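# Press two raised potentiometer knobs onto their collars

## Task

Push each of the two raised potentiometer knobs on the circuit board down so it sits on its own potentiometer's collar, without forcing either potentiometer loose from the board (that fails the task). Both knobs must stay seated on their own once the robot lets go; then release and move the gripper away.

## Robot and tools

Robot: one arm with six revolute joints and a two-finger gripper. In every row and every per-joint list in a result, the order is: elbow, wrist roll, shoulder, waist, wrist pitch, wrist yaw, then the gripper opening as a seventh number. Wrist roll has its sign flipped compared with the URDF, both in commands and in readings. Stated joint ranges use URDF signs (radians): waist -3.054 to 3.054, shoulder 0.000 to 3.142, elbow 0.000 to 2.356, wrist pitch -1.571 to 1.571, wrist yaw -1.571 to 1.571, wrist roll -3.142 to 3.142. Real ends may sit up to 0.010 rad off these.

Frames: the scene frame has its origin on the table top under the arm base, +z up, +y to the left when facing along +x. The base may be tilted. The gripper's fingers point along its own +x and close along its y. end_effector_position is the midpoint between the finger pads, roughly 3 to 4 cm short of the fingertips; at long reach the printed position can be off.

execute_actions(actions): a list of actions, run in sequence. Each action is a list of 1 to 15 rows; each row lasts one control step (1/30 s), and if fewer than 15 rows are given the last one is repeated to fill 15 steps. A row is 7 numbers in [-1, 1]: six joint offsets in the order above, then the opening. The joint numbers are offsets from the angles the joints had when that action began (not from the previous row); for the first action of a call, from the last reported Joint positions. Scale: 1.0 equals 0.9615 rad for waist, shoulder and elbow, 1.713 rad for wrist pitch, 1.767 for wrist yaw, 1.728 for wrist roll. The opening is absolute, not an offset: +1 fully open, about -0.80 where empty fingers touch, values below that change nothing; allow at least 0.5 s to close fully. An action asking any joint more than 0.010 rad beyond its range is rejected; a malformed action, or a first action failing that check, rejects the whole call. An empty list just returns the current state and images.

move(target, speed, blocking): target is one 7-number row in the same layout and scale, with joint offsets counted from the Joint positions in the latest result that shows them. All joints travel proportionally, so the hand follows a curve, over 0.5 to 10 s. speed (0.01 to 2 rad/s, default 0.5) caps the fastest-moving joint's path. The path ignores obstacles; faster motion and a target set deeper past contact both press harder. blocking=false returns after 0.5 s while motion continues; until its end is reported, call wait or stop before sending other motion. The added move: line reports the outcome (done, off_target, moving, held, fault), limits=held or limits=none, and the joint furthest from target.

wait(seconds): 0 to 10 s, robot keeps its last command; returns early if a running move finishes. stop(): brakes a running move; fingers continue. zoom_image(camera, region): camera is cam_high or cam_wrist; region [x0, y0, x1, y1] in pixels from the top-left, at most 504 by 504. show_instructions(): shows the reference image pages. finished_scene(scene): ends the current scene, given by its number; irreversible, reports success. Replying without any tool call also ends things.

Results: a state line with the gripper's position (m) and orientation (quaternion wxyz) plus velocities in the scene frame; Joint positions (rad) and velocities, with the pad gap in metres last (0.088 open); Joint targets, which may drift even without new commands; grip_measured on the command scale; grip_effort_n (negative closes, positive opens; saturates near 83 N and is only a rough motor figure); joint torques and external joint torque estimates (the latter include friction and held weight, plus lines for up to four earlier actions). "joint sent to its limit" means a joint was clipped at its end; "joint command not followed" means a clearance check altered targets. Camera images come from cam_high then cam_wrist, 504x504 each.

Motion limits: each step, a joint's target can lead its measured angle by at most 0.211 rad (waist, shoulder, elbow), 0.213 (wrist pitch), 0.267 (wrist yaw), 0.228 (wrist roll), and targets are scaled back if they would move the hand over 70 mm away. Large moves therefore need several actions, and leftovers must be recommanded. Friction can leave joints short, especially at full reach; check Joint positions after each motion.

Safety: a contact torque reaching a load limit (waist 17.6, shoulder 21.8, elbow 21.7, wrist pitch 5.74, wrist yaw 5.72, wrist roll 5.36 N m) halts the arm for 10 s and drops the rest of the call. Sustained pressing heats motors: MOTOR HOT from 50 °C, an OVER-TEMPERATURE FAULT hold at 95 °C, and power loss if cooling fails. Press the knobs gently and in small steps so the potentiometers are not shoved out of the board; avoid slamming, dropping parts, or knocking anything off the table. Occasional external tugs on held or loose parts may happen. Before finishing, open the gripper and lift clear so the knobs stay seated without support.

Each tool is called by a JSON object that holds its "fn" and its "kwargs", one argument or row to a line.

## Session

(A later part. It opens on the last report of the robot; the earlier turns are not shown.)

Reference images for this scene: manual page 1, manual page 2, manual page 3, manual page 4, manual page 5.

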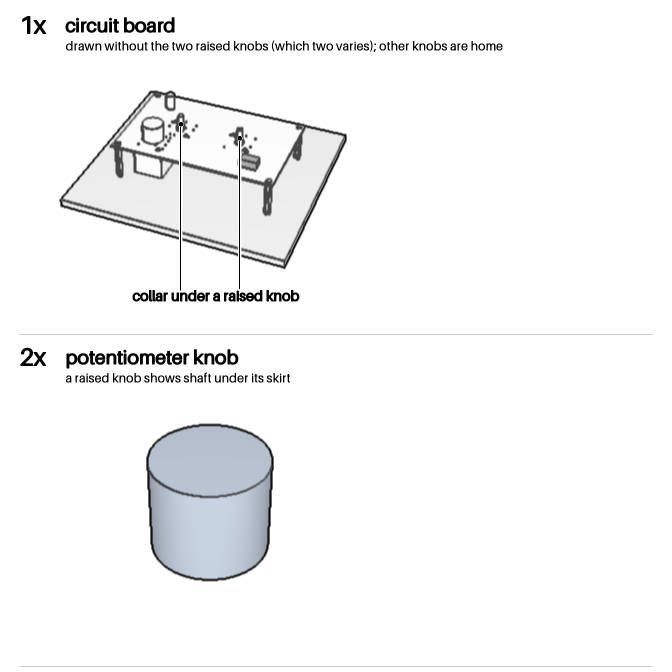

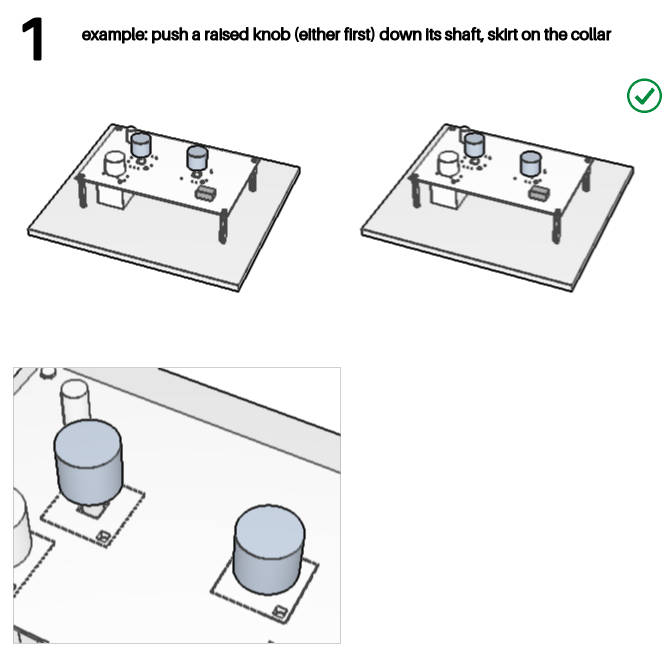

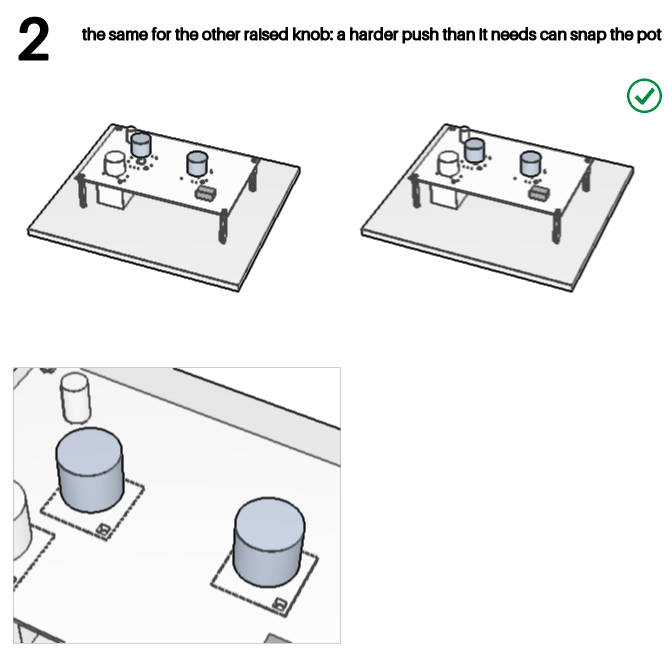

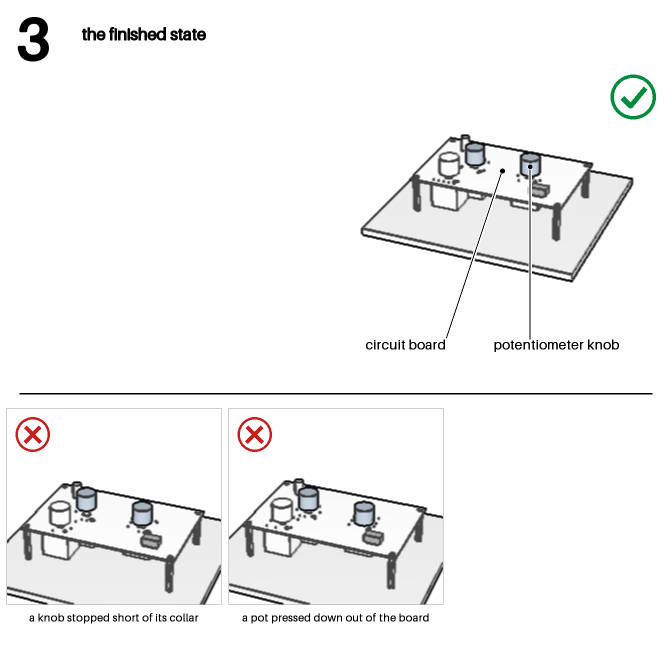

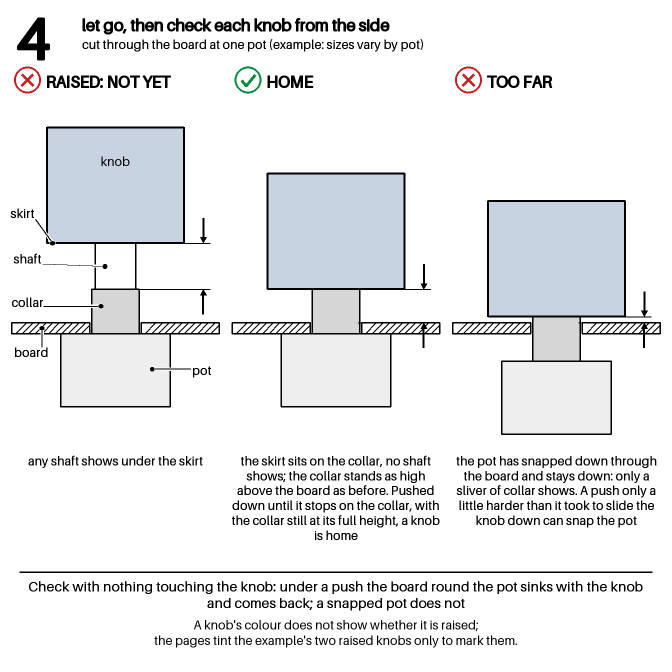

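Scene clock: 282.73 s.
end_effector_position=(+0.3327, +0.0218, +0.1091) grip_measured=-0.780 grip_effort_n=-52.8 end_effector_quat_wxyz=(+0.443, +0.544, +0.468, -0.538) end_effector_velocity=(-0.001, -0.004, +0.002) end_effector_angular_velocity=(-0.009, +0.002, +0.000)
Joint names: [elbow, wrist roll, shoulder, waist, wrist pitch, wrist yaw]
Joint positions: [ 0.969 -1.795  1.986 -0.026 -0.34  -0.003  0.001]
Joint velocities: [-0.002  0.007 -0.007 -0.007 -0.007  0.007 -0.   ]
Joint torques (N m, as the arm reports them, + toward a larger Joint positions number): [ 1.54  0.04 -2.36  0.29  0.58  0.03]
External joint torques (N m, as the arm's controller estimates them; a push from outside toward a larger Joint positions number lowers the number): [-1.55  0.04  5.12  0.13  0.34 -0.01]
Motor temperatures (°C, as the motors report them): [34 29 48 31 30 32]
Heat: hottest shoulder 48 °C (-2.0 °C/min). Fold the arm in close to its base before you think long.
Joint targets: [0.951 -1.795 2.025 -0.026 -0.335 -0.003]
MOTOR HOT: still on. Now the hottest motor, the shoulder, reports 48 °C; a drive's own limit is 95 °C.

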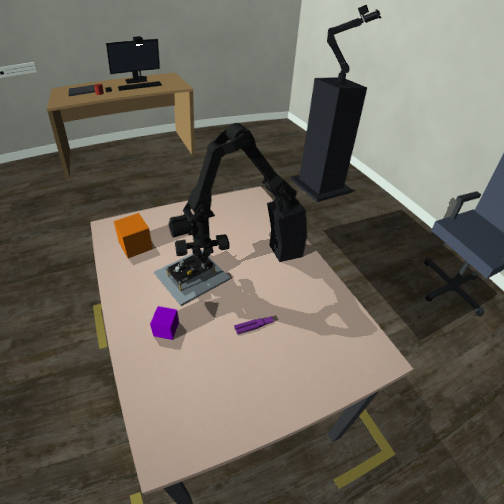

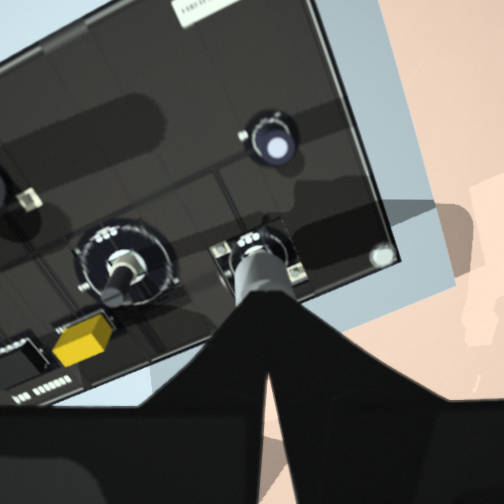

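{"fn": "execute_actions", "kwargs": {
  "actions": [
    [[-0.022,0,0.045,0,0.004,0,-0.79]]
  ]
}}

Scene clock: 284.83 s.
end_effector_position=(+0.3324, +0.0218, +0.1085) grip_measured=-0.780 grip_effort_n=-52.3 end_effector_quat_wxyz=(+0.443, +0.544, +0.468, -0.538) end_effector_velocity=(-0.002, +0.002, +0.000) end_effector_angular_velocity=(+0.021, +0.008, +0.005)
Joint names: [elbow, wrist roll, shoulder, waist, wrist pitch, wrist yaw]
Joint positions: [ 0.968 -1.795  1.988 -0.026 -0.338 -0.003  0.001]
Joint velocities: [-0.002  0.007 -0.002 -0.002 -0.007 -0.022  0.   ]
Joint torques (N m, as the arm reports them, + toward a larger Joint positions number): [ 1.27  0.   -2.15  0.28  0.53  0.04]
External joint torques (N m, as the arm's controller estimates them; a push from outside toward a larger Joint positions number lowers the number): [-1.84  0.    5.32  0.09  0.28  0.01]
Motor temperatures (°C, as the motors report them): [34 29 48 31 30 32]
Heat: hottest shoulder 48 °C (-2.0 °C/min). Fold the arm in close to its base before you think long.
Joint targets: [0.948 -1.795 2.029 -0.026 -0.333 -0.003]
MOTOR HOT: still on. Now the hottest motor, the shoulder, reports 48 °C; a drive's own limit is 95 °C.

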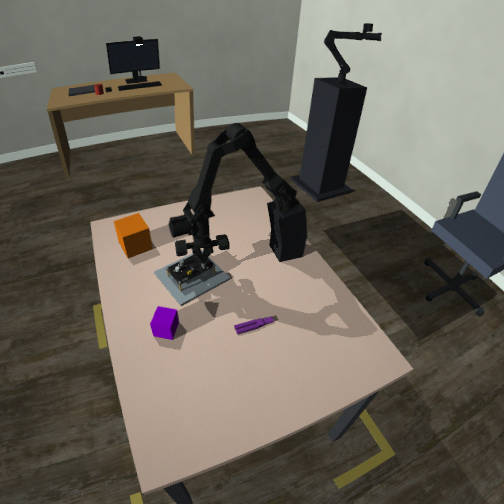

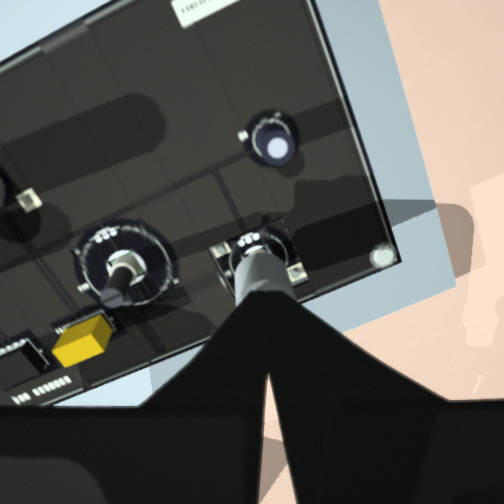

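{"fn": "execute_actions", "kwargs": {
  "actions": [
    [[-0.024,0,0.048,0,0.004,0,-0.79]]
  ]
}}

{"fn": "execute_actions", "kwargs": {
  "actions": [
    [[-0.025,0,0.051,0,0.004,0,-0.79]]
  ]
}}

Scene clock: 291.87 s.
end_effector_position=(+0.3319, +0.0218, +0.1079) grip_measured=-0.780 grip_effort_n=-52.3 end_effector_quat_wxyz=(+0.443, +0.544, +0.468, -0.538) end_effector_velocity=(-0.003, +0.000, -0.001) end_effector_angular_velocity=(+0.006, +0.012, +0.020)
Joint names: [elbow, wrist roll, shoulder, waist, wrist pitch, wrist yaw]
Joint positions: [ 0.966 -1.795  1.989 -0.026 -0.335 -0.003  0.001]
Joint velocities: [-0.002  0.022  0.002 -0.002 -0.007 -0.007 -0.   ]
Joint torques (N m, as the arm reports them, + toward a larger Joint positions number): [ 1.03  0.   -1.82  0.26  0.5   0.04]
External joint torques (N m, as the arm's controller estimates them; a push from outside toward a larger Joint positions number lowers the number): [-2.02  0.    5.57  0.01  0.26  0.01]
Motor temperatures (°C, as the motors report them): [34 29 47 31 30 32]
Heat: hottest shoulder 47 °C (-4.1 °C/min).
Joint targets: [0.945 -1.795 2.034 -0.026 -0.331 -0.003]
MOTOR HOT: cleared. Now the hottest motor, the shoulder, reports 47 °C.

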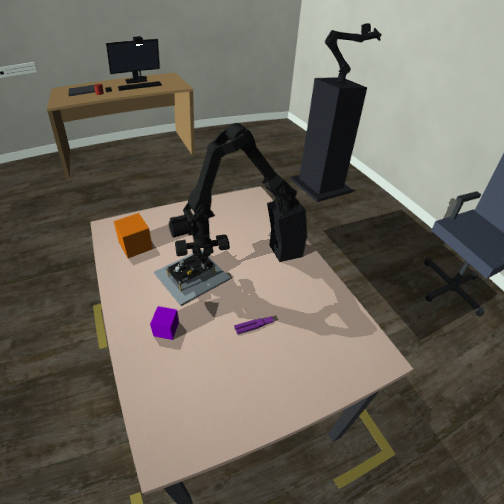

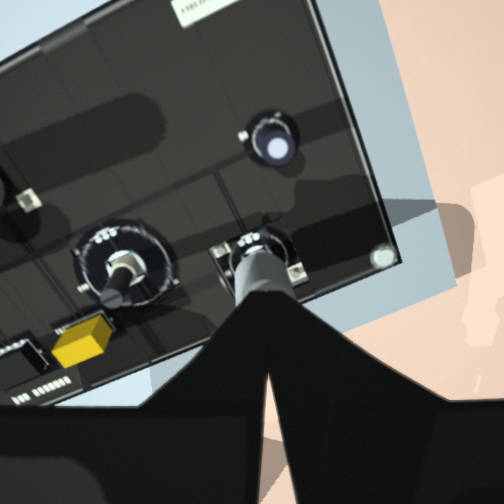

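Scene clock: 292.37 s.
end_effector_position=(+0.3317, +0.0218, +0.1069) grip_measured=-0.780 grip_effort_n=-52.3 end_effector_quat_wxyz=(+0.443, +0.543, +0.468, -0.538) end_effector_velocity=(-0.004, -0.002, -0.000) end_effector_angular_velocity=(-0.008, +0.012, +0.005)
Joint names: [elbow, wrist roll, shoulder, waist, wrist pitch, wrist yaw]
Joint positions: [ 0.965 -1.795  1.992 -0.026 -0.331 -0.003  0.001]
Joint velocities: [-0.007  0.007 -0.002 -0.002 -0.007  0.007 -0.   ]
Joint torques (N m, as the arm reports them, + toward a larger Joint positions number): [ 0.97  0.02 -1.57  0.26  0.39  0.02]
External joint torques (N m, as the arm's controller estimates them; a push from outside toward a larger Joint positions number lowers the number): [-2.04  0.03  5.86  0.06  0.16 -0.02]
Motor temperatures (°C, as the motors report them): [34 29 47 31 30 32]
Heat: hottest shoulder 47 °C (-4.0 °C/min).
Joint targets: [0.942 -1.795 2.038 -0.026 -0.328 -0.003]

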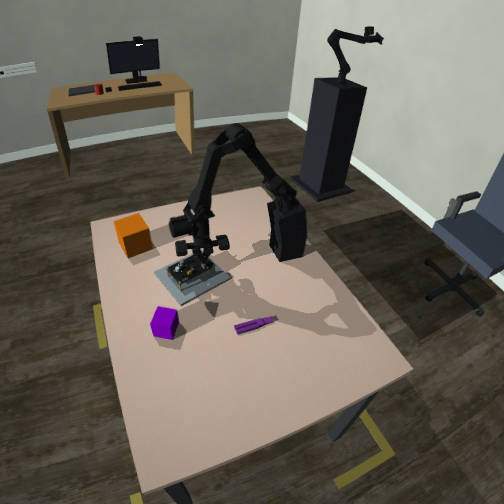

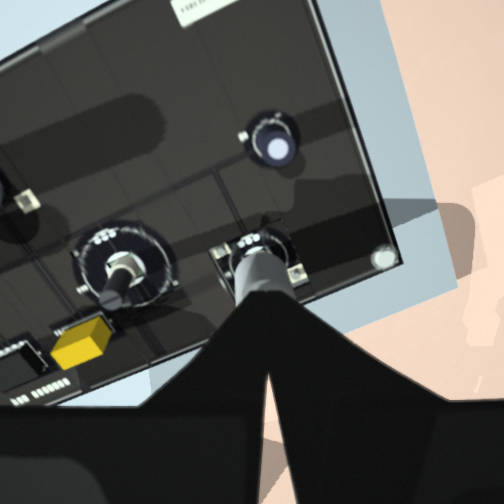

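{"fn": "execute_actions", "kwargs": {
  "actions": [
    [[-0.024,0,0.051,0,0.004,0,-0.79]]
  ]
}}

{"fn": "execute_actions", "kwargs": {
  "actions": [
    [[-0.023,0,0.051,0,0.004,0,-0.79]]
  ]
}}

Scene clock: 295.70 s.
end_effector_position=(+0.3317, +0.0218, +0.1059) grip_measured=-0.780 grip_effort_n=-52.8 end_effector_quat_wxyz=(+0.443, +0.544, +0.468, -0.538) end_effector_velocity=(-0.006, -0.002, -0.001) end_effector_angular_velocity=(+0.004, +0.028, -0.014)
Joint names: [elbow, wrist roll, shoulder, waist, wrist pitch, wrist yaw]
Joint positions: [ 0.965 -1.795  1.995 -0.026 -0.327 -0.003  0.001]
Joint velocities: [-0.002 -0.007  0.002 -0.007 -0.022 -0.007  0.   ]
Joint torques (N m, as the arm reports them, + toward a larger Joint positions number): [ 1.01  0.   -1.55  0.21  0.39  0.03]
External joint torques (N m, as the arm's controller estimates them; a push from outside toward a larger Joint positions number lowers the number): [-1.97  0.01  5.85  0.02  0.17 -0.01]
Motor temperatures (°C, as the motors report them): [34 29 46 31 30 32]
Heat: hottest shoulder 46 °C (-5.1 °C/min).
Joint targets: [0.942 -1.795 2.041 -0.026 -0.324 -0.003]

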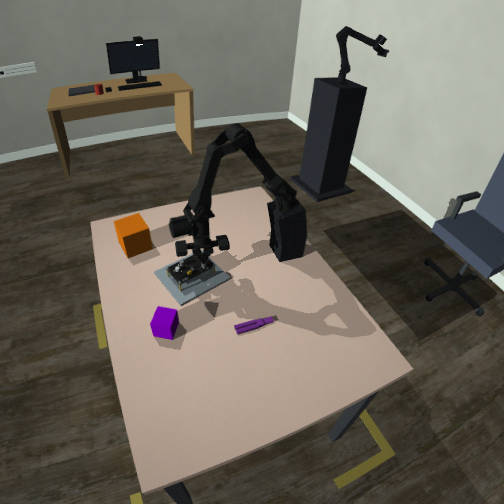

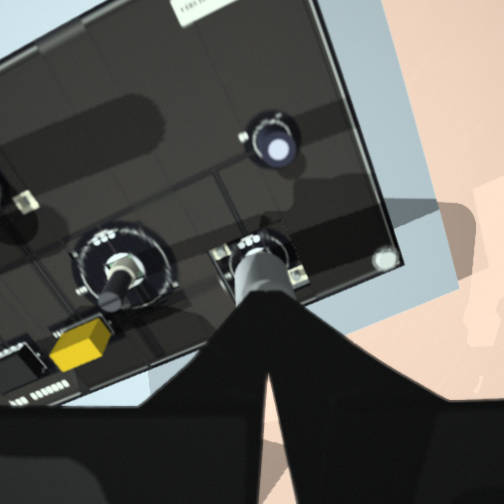

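Scene clock: 296.20 s.
end_effector_position=(+0.3317, +0.0218, +0.1050) grip_measured=-0.780 grip_effort_n=-52.3 end_effector_quat_wxyz=(+0.443, +0.544, +0.468, -0.538) end_effector_velocity=(-0.002, -0.002, +0.000) end_effector_angular_velocity=(+0.005, +0.008, +0.000)
Joint names: [elbow, wrist roll, shoulder, waist, wrist pitch, wrist yaw]
Joint positions: [ 0.965 -1.795  1.998 -0.026 -0.324 -0.003  0.001]
Joint velocities: [-0.002  0.007 -0.002 -0.007 -0.007 -0.007 -0.   ]
Joint torques (N m, as the arm reports them, + toward a larger Joint positions number): [ 1.11  0.02 -1.62  0.25  0.41  0.06]
External joint torques (N m, as the arm's controller estimates them; a push from outside toward a larger Joint positions number lowers the number): [-1.94  0.02  5.88  0.07  0.16  0.02]
Motor temperatures (°C, as the motors report them): [34 29 46 31 30 32]
Heat: hottest shoulder 46 °C (-5.0 °C/min).
Joint targets: [0.943 -1.795 2.044 -0.026 -0.321 -0.003]

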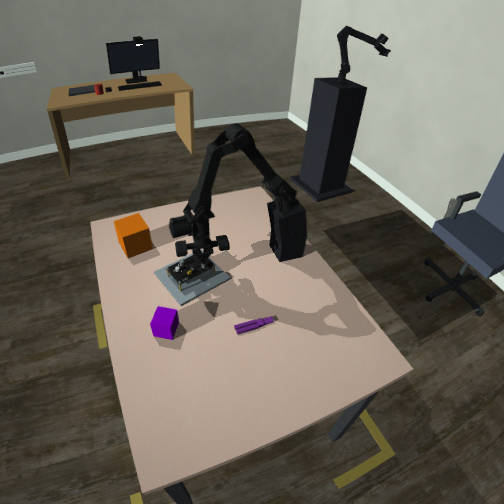

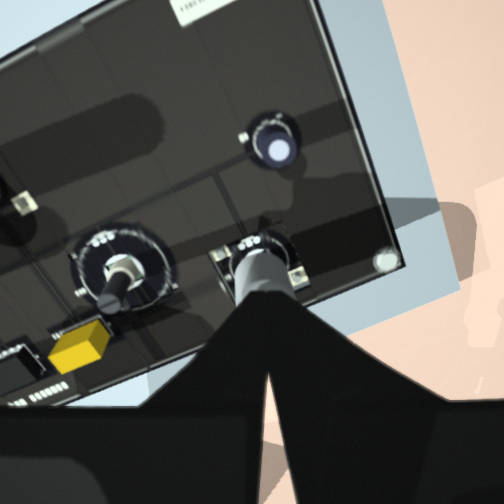

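Sliding at constant lead. Keep repeating.

{"fn": "execute_actions", "kwargs": {
  "actions": [
    [[-0.023,0,0.051,0,0.004,0,-0.79]],
    [[-0.023,0,0.051,0,0.004,0,-0.79]],
    [[-0.023,0,0.051,0,0.004,0,-0.79]]
  ]
}}

Scene clock: 299.93 s.
end_effector_position=(+0.3316, +0.0218, +0.1021) grip_measured=-0.780 grip_effort_n=-52.8 end_effector_quat_wxyz=(+0.443, +0.544, +0.467, -0.538) end_effector_velocity=(-0.004, -0.002, -0.000) end_effector_angular_velocity=(-0.009, +0.012, -0.009)
Joint names: [elbow, wrist roll, shoulder, waist, wrist pitch, wrist yaw]
Joint positions: [ 0.965 -1.795  2.008 -0.026 -0.314 -0.002  0.001]
Joint velocities: [-0.007 -0.007 -0.002 -0.002 -0.007  0.007  0.   ]
Joint torques (N m, as the arm reports them, + toward a larger Joint positions number): [ 1.11  0.   -1.6   0.24  0.43  0.04]
External joint torques (N m, as the arm's controller estimates them; a push from outside toward a larger Joint positions number lowers the number): [-1.81  0.    5.81  0.04  0.21  0.  ]
External joint torques at the end of the 1st action: [-2.05  0.01  5.91  0.02  0.19  0.02]
External joint torques at the end of the 2nd action: [-1.93  0.    5.83  0.06  0.22  0.02]
Motor temperatures (°C, as the motors report them): [34 29 46 31 30 32]
Heat: hottest shoulder 46 °C (-5.1 °C/min).
Joint targets: [0.943 -1.795 2.054 -0.026 -0.310 -0.002]

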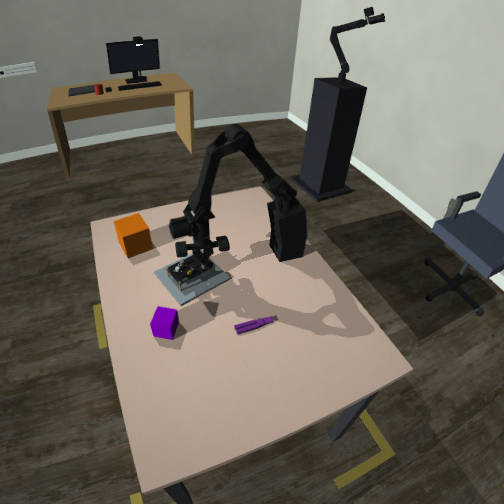

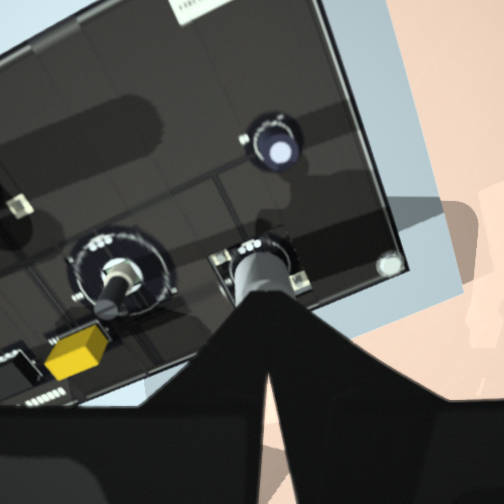

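{"fn": "execute_actions", "kwargs": {
  "actions": [
    [[-0.023,0,0.051,0,0.004,0,-0.79]]
  ]
}}

{"fn": "execute_actions", "kwargs": {
  "actions": [
    [[-0.023,0,0.051,0,0.004,0,-0.79]]
  ]
}}

Scene clock: 302.60 s.
end_effector_position=(+0.3317, +0.0218, +0.1012) grip_measured=-0.780 grip_effort_n=-52.3 end_effector_quat_wxyz=(+0.443, +0.544, +0.467, -0.538) end_effector_velocity=(-0.005, +0.000, -0.002) end_effector_angular_velocity=(+0.006, +0.018, -0.009)
Joint names: [elbow, wrist roll, shoulder, waist, wrist pitch, wrist yaw]
Joint positions: [ 0.965 -1.795  2.011 -0.026 -0.31  -0.002  0.001]
Joint velocities: [-0.007 -0.007  0.002 -0.002 -0.007 -0.007 -0.   ]
Joint torques (N m, as the arm reports them, + toward a larger Joint positions number): [ 0.98  0.02 -1.71  0.25  0.43  0.06]
External joint torques (N m, as the arm's controller estimates them; a push from outside toward a larger Joint positions number lowers the number): [-1.92  0.02  5.71 -0.01  0.21  0.03]
Motor temperatures (°C, as the motors report them): [33 29 45 31 30 32]
Heat: hottest shoulder 45 °C (-6.0 °C/min).
Joint targets: [0.943 -1.795 2.057 -0.026 -0.306 -0.002]

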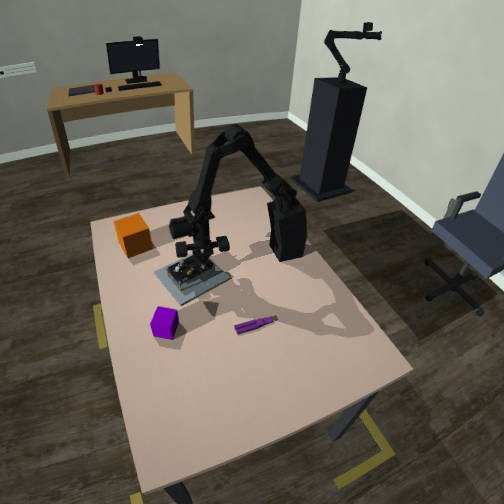

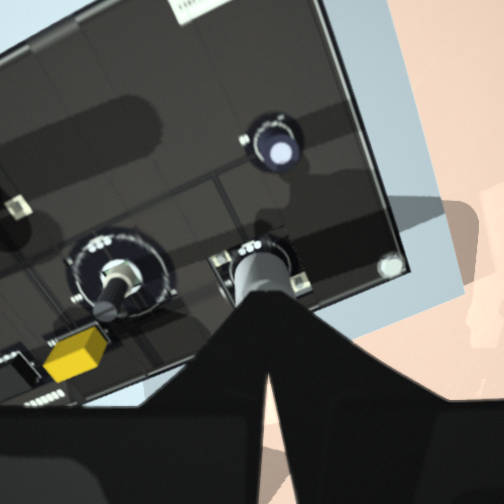

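Scene clock: 303.10 s.
end_effector_position=(+0.3316, +0.0218, +0.1008) grip_measured=-0.780 grip_effort_n=-52.8 end_effector_quat_wxyz=(+0.443, +0.544, +0.467, -0.538) end_effector_velocity=(-0.003, +0.000, -0.001) end_effector_angular_velocity=(+0.006, +0.012, +0.005)
Joint names: [elbow, wrist roll, shoulder, waist, wrist pitch, wrist yaw]
Joint positions: [ 0.964 -1.795  2.012 -0.026 -0.308 -0.002  0.001]
Joint velocities: [-0.002  0.007  0.002 -0.002 -0.007 -0.007 -0.   ]
Joint torques (N m, as the arm reports them, + toward a larger Joint positions number): [ 1.    0.02 -1.44  0.16  0.53  0.03]
External joint torques (N m, as the arm's controller estimates them; a push from outside toward a larger Joint positions number lowers the number): [-1.91  0.02  5.96 -0.01  0.3  -0.02]
Motor temperatures (°C, as the motors report them): [33 29 45 31 30 32]
Heat: hottest shoulder 45 °C (-6.1 °C/min).
Joint targets: [0.942 -1.795 2.060 -0.026 -0.303 -0.002]

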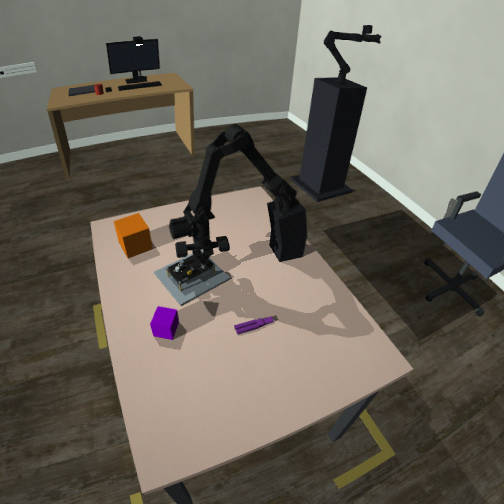

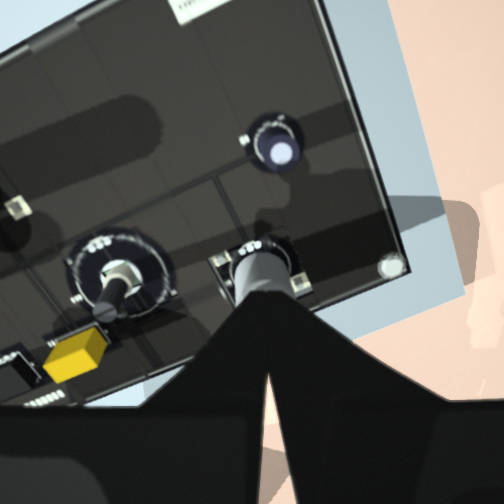

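One more repeat to confirm the stall.

{"fn": "execute_actions", "kwargs": {
  "actions": [
    [[-0.023,0,0.051,0,0.003,0,-0.79]]
  ]
}}

Scene clock: 305.27 s.
end_effector_position=(+0.3315, +0.0218, +0.1007) grip_measured=-0.780 grip_effort_n=-52.3 end_effector_quat_wxyz=(+0.443, +0.544, +0.467, -0.538) end_effector_velocity=(-0.002, -0.002, +0.000) end_effector_angular_velocity=(-0.008, +0.007, +0.005)
Joint names: [elbow, wrist roll, shoulder, waist, wrist pitch, wrist yaw]
Joint positions: [ 0.964 -1.795  2.012 -0.026 -0.308 -0.002  0.001]
Joint velocities: [-0.002  0.007 -0.002 -0.002 -0.007  0.007 -0.   ]
Joint torques (N m, as the arm reports them, + toward a larger Joint positions number): [ 1.14 -0.01 -1.33  0.27  0.53  0.05]
External joint torques (N m, as the arm's controller estimates them; a push from outside toward a larger Joint positions number lowers the number): [-1.77 -0.01  6.15  0.06  0.31  0.01]
Motor temperatures (°C, as the motors report them): [33 29 45 31 30 32]
Heat: hottest shoulder 45 °C (-6.0 °C/min).
Joint targets: [0.942 -1.795 2.061 -0.026 -0.303 -0.002]

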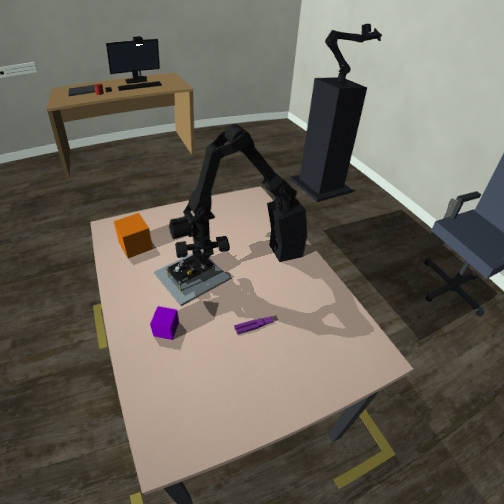

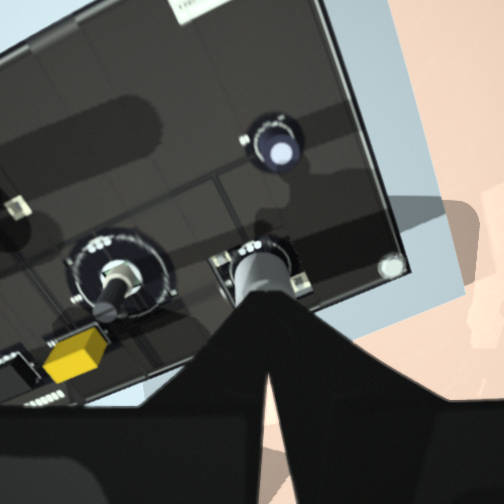

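{"fn": "move", "kwargs": {
  "target": [0.02,0,-0.15,0,-0.09,0,-0.79],
  "speed": 0.15
}}

Scene clock: 310.53 s.
end_effector_position=(+0.3301, +0.0205, +0.1409) grip_measured=-0.780 grip_effort_n=-52.8 end_effector_quat_wxyz=(+0.441, +0.541, +0.469, -0.541) end_effector_velocity=(-0.005, -0.001, +0.000) end_effector_angular_velocity=(-0.008, +0.022, -0.004)
Joint names: [elbow, wrist roll, shoulder, waist, wrist pitch, wrist yaw]
Joint positions: [ 0.974 -1.795  1.88  -0.026 -0.46  -0.002  0.001]
Joint velocities: [-0.002 -0.007 -0.002  0.002 -0.022  0.007 -0.   ]
Joint torques (N m, as the arm reports them, + toward a larger Joint positions number): [ 4.62  0.01 -8.21  0.28  0.1   0.05]
External joint torques (N m, as the arm's controller estimates them; a push from outside toward a larger Joint positions number lowers the number): [ 1.11  0.02 -0.95  0.01 -0.11  0.02]
Motor temperatures (°C, as the motors report them): [33 29 45 31 30 32]
Heat: hottest shoulder 45 °C (-5.0 °C/min).
Joint targets: [0.983 -1.795 1.868 -0.026 -0.462 -0.002]
move: off_target; limits=none; farthest joint: the shoulder, 0.012 radians from its target (0.145 radians at the start)

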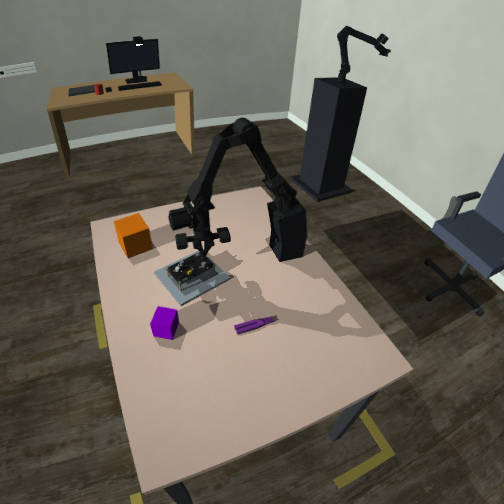

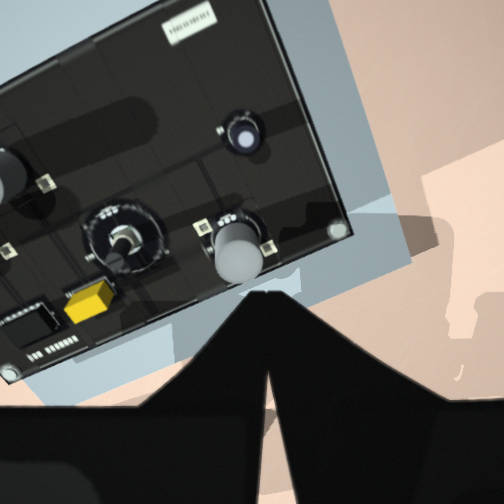

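{"fn": "move", "kwargs": {
  "target": [0.40,0,0.19,-0.105,-0.105,0,-0.79],
  "speed": 0.4
}}

Scene clock: 327.23 s.
end_effector_position=(+0.4077, -0.0163, +0.1483) grip_measured=-0.780 grip_effort_n=-52.3 end_effector_quat_wxyz=(+0.425, +0.563, +0.433, -0.561) end_effector_velocity=(+0.002, +0.002, -0.000) end_effector_angular_velocity=(+0.021, -0.008, +0.005)
Joint names: [elbow, wrist roll, shoulder, waist, wrist pitch, wrist yaw]
Joint positions: [ 1.346 -1.795  2.054 -0.124 -0.638 -0.002  0.001]
Joint velocities: [ 0.002  0.007  0.002 -0.002  0.007 -0.022 -0.   ]
Joint torques (N m, as the arm reports them, + toward a larger Joint positions number): [ 5.43  0.   -7.75 -0.23  0.11  0.05]
External joint torques (N m, as the arm's controller estimates them; a push from outside toward a larger Joint positions number lowers the number): [ 1.12  0.    1.3  -0.29 -0.16  0.  ]
Motor temperatures (°C, as the motors report them): [35 29 49 31 30 32]
Heat: hottest shoulder 49 °C (-1.0 °C/min).
Joint targets: [1.358 -1.795 2.063 -0.127 -0.640 -0.002]
move: off_target; limits=none; farthest joint: the elbow, 0.012 radians from its target (0.385 radians at the start)

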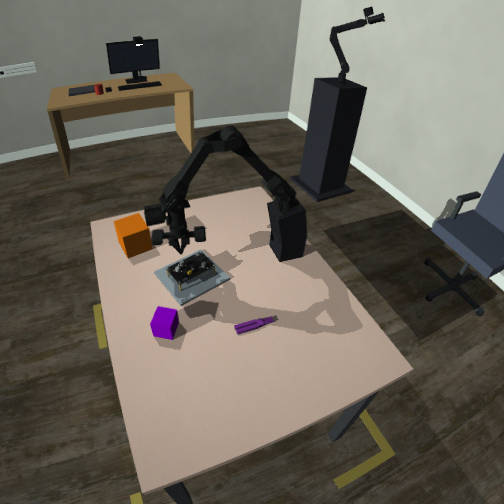

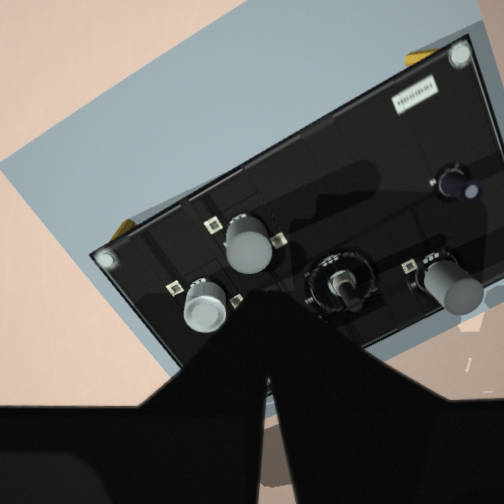

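Descend to z≈0.122 for the same view where teal was visible earlier.

{"fn": "move", "kwargs": {
  "target": [0,0,0.075,0,0.043,0,-0.79],
  "speed": 0.2
}}

{"fn": "zoom_image", "kwargs": {
  "camera": "cam_wrist",
  "region": [384,240,504,360]
}}

Scene clock: 331.50 s.
end_effector_position=(+0.4113, -0.0162, +0.1251) grip_measured=-0.780 grip_effort_n=-52.3 end_effector_quat_wxyz=(+0.427, +0.565, +0.431, -0.559) end_effector_velocity=(-0.004, +0.000, -0.000) end_effector_angular_velocity=(+0.007, +0.012, +0.005)
Joint names: [elbow, wrist roll, shoulder, waist, wrist pitch, wrist yaw]
Joint positions: [ 1.347 -1.795  2.117 -0.124 -0.567 -0.002  0.001]
Joint velocities: [-0.007  0.007 -0.002 -0.002 -0.007 -0.007 -0.   ]
Joint torques (N m, as the arm reports them, + toward a larger Joint positions number): [ 4.04  0.04 -7.79  0.09  0.3   0.07]
External joint torques (N m, as the arm's controller estimates them; a push from outside toward a larger Joint positions number lowers the number): [0.02 0.04 1.31 0.09 0.04 0.01]
Motor temperatures (°C, as the motors report them): [35 29 49 31 30 32]
Heat: hottest shoulder 49 °C (+0.0 °C/min).
Joint targets: [1.346 -1.795 2.126 -0.124 -0.565 -0.002]
move: done; limits=none; farthest joint: the shoulder, 0.009 radians from its target (0.072 radians at the start)

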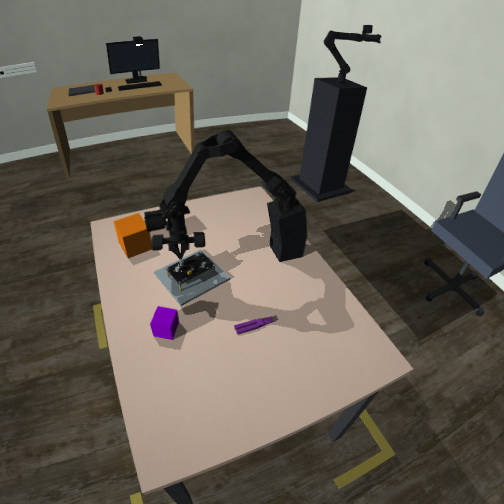

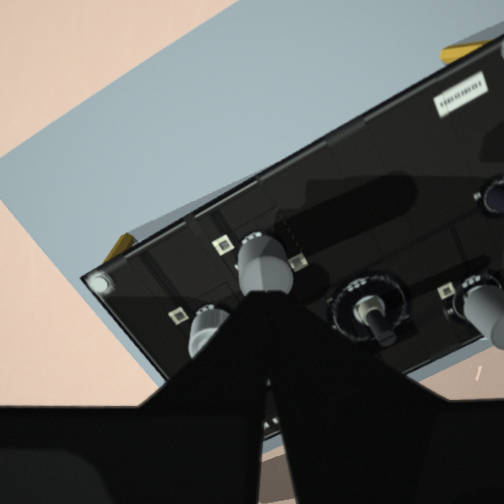

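Region (384, 240, 504, 360) of cam_wrist's 504x504 image, scaled by 4.200, with more detail than that image has.

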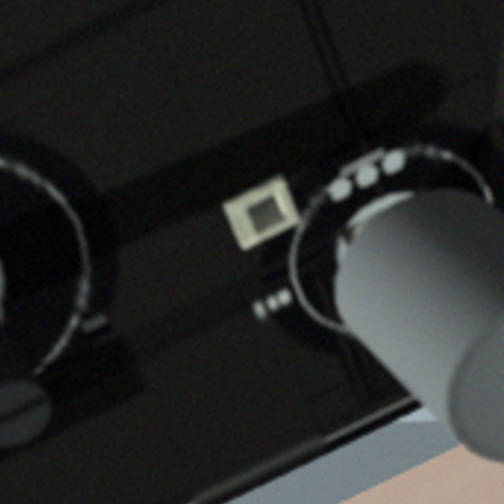

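{"fn": "move", "kwargs": {
  "target": [-0.008,0,0.040,0,0.020,0,-0.79],
  "speed": 0.06
}}

{"fn": "zoom_image", "kwargs": {
  "camera": "cam_wrist",
  "region": [384,240,504,360]
}}

{"fn": "zoom_image", "kwargs": {
  "camera": "cam_wrist",
  "region": [200,210,320,330]
}}

Scene clock: 345.53 s.
end_effector_position=(+0.4123, -0.0162, +0.1142) grip_measured=-0.780 grip_effort_n=-52.3 end_effector_quat_wxyz=(+0.428, +0.566, +0.430, -0.558) end_effector_velocity=(-0.003, +0.000, -0.001) end_effector_angular_velocity=(+0.007, +0.012, +0.005)
Joint names: [elbow, wrist roll, shoulder, waist, wrist pitch, wrist yaw]
Joint positions: [ 1.347 -1.795  2.147 -0.124 -0.534 -0.002  0.001]
Joint velocities: [-0.002  0.007  0.002 -0.002 -0.007 -0.007 -0.   ]
Joint torques (N m, as the arm reports them, + toward a larger Joint positions number): [ 3.15  0.01 -7.89  0.08  0.3   0.06]
External joint torques (N m, as the arm's controller estimates them; a push from outside toward a larger Joint positions number lowers the number): [-0.78  0.01  1.29  0.04  0.04  0.  ]
Motor temperatures (°C, as the motors report them): [36 29 50 31 30 32]
Heat: hottest shoulder 50 °C (+2.0 °C/min). Fold the arm in close to its base before you think long.
Joint targets: [1.339 -1.795 2.156 -0.124 -0.532 -0.002]
MOTOR HOT: a motor reached 50 °C. Now the hottest motor, the shoulder, reports 50 °C. The temperature limit of the motors' drives, at which the controller stops the arm, is 95 °C. To cool a motor, set the load down, stop pushing, or move to a pose that needs little force.
move: done; limits=none; farthest joint: the shoulder, 0.008 radians from its target (0.038 radians at the start)

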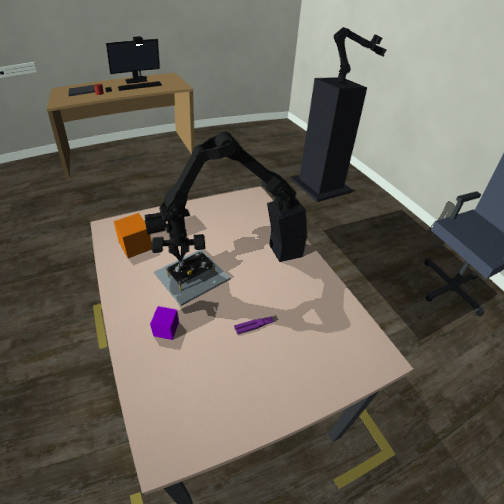

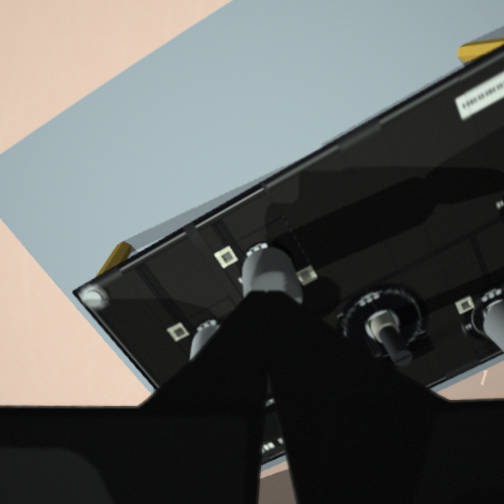

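Region (384, 240, 504, 360) of cam_wrist's 504x504 image, scaled by 4.200, with more detail than that image has.

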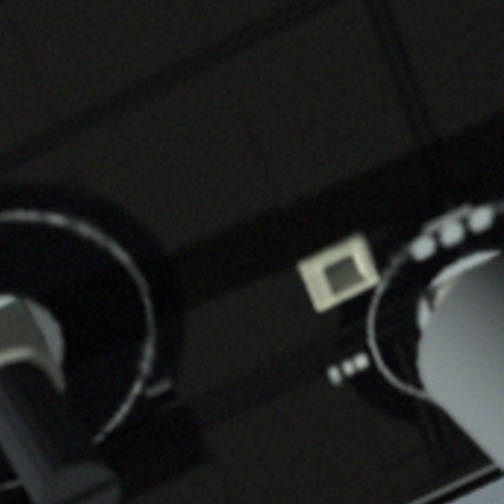

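Region (200, 210, 320, 330) of cam_wrist's 504x504 image, scaled by 4.200, with more detail than that image has.

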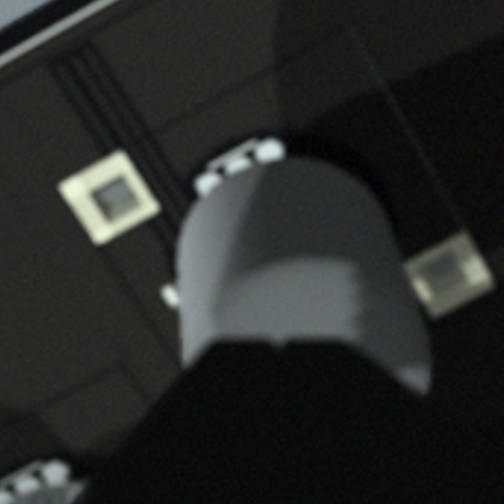

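{"fn": "move", "kwargs": {
  "target": [-0.15,0,-0.33,0,-0.10,0,-0.79],
  "speed": 0.35
}}

Scene clock: 350.37 s.
end_effector_position=(+0.3764, -0.0153, +0.1955) grip_measured=-0.780 grip_effort_n=-52.3 end_effector_quat_wxyz=(+0.428, +0.566, +0.430, -0.558) end_effector_velocity=(-0.000, +0.000, +0.001) end_effector_angular_velocity=(+0.007, +0.002, +0.005)
Joint names: [elbow, wrist roll, shoulder, waist, wrist pitch, wrist yaw]
Joint positions: [ 1.212 -1.795  1.843 -0.124 -0.704 -0.002  0.001]
Joint velocities: [ 0.002  0.007 -0.002 -0.002 -0.007 -0.007 -0.   ]
Joint torques (N m, as the arm reports them, + toward a larger Joint positions number): [ 3.4   0.01 -9.36  0.02  0.1   0.03]
External joint torques (N m, as the arm's controller estimates them; a push from outside toward a larger Joint positions number lowers the number): [-1.21  0.01 -1.26 -0.04 -0.19 -0.02]
Motor temperatures (°C, as the motors report them): [36 29 51 31 29 32]
Heat: hottest shoulder 51 °C (+4.0 °C/min). Fold the arm in close to its base before you think long.
Joint targets: [1.203 -1.795 1.830 -0.124 -0.705 -0.002]
MOTOR HOT: still on. Now the hottest motor, the shoulder, reports 51 °C; a drive's own limit is 95 °C.
move: off_target; limits=none; farthest joint: the shoulder, 0.013 radians from its target (0.317 radians at the start)

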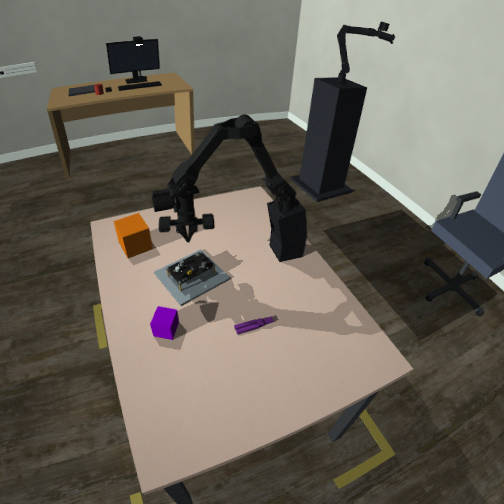

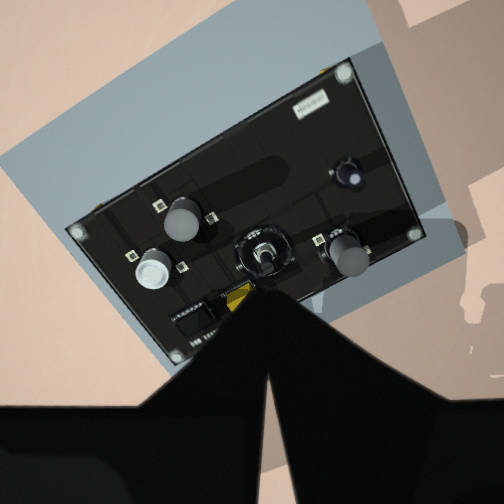

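{"fn": "finished_scene", "kwargs": {
  "scene": 2
}}

The scene is finished: the task was done.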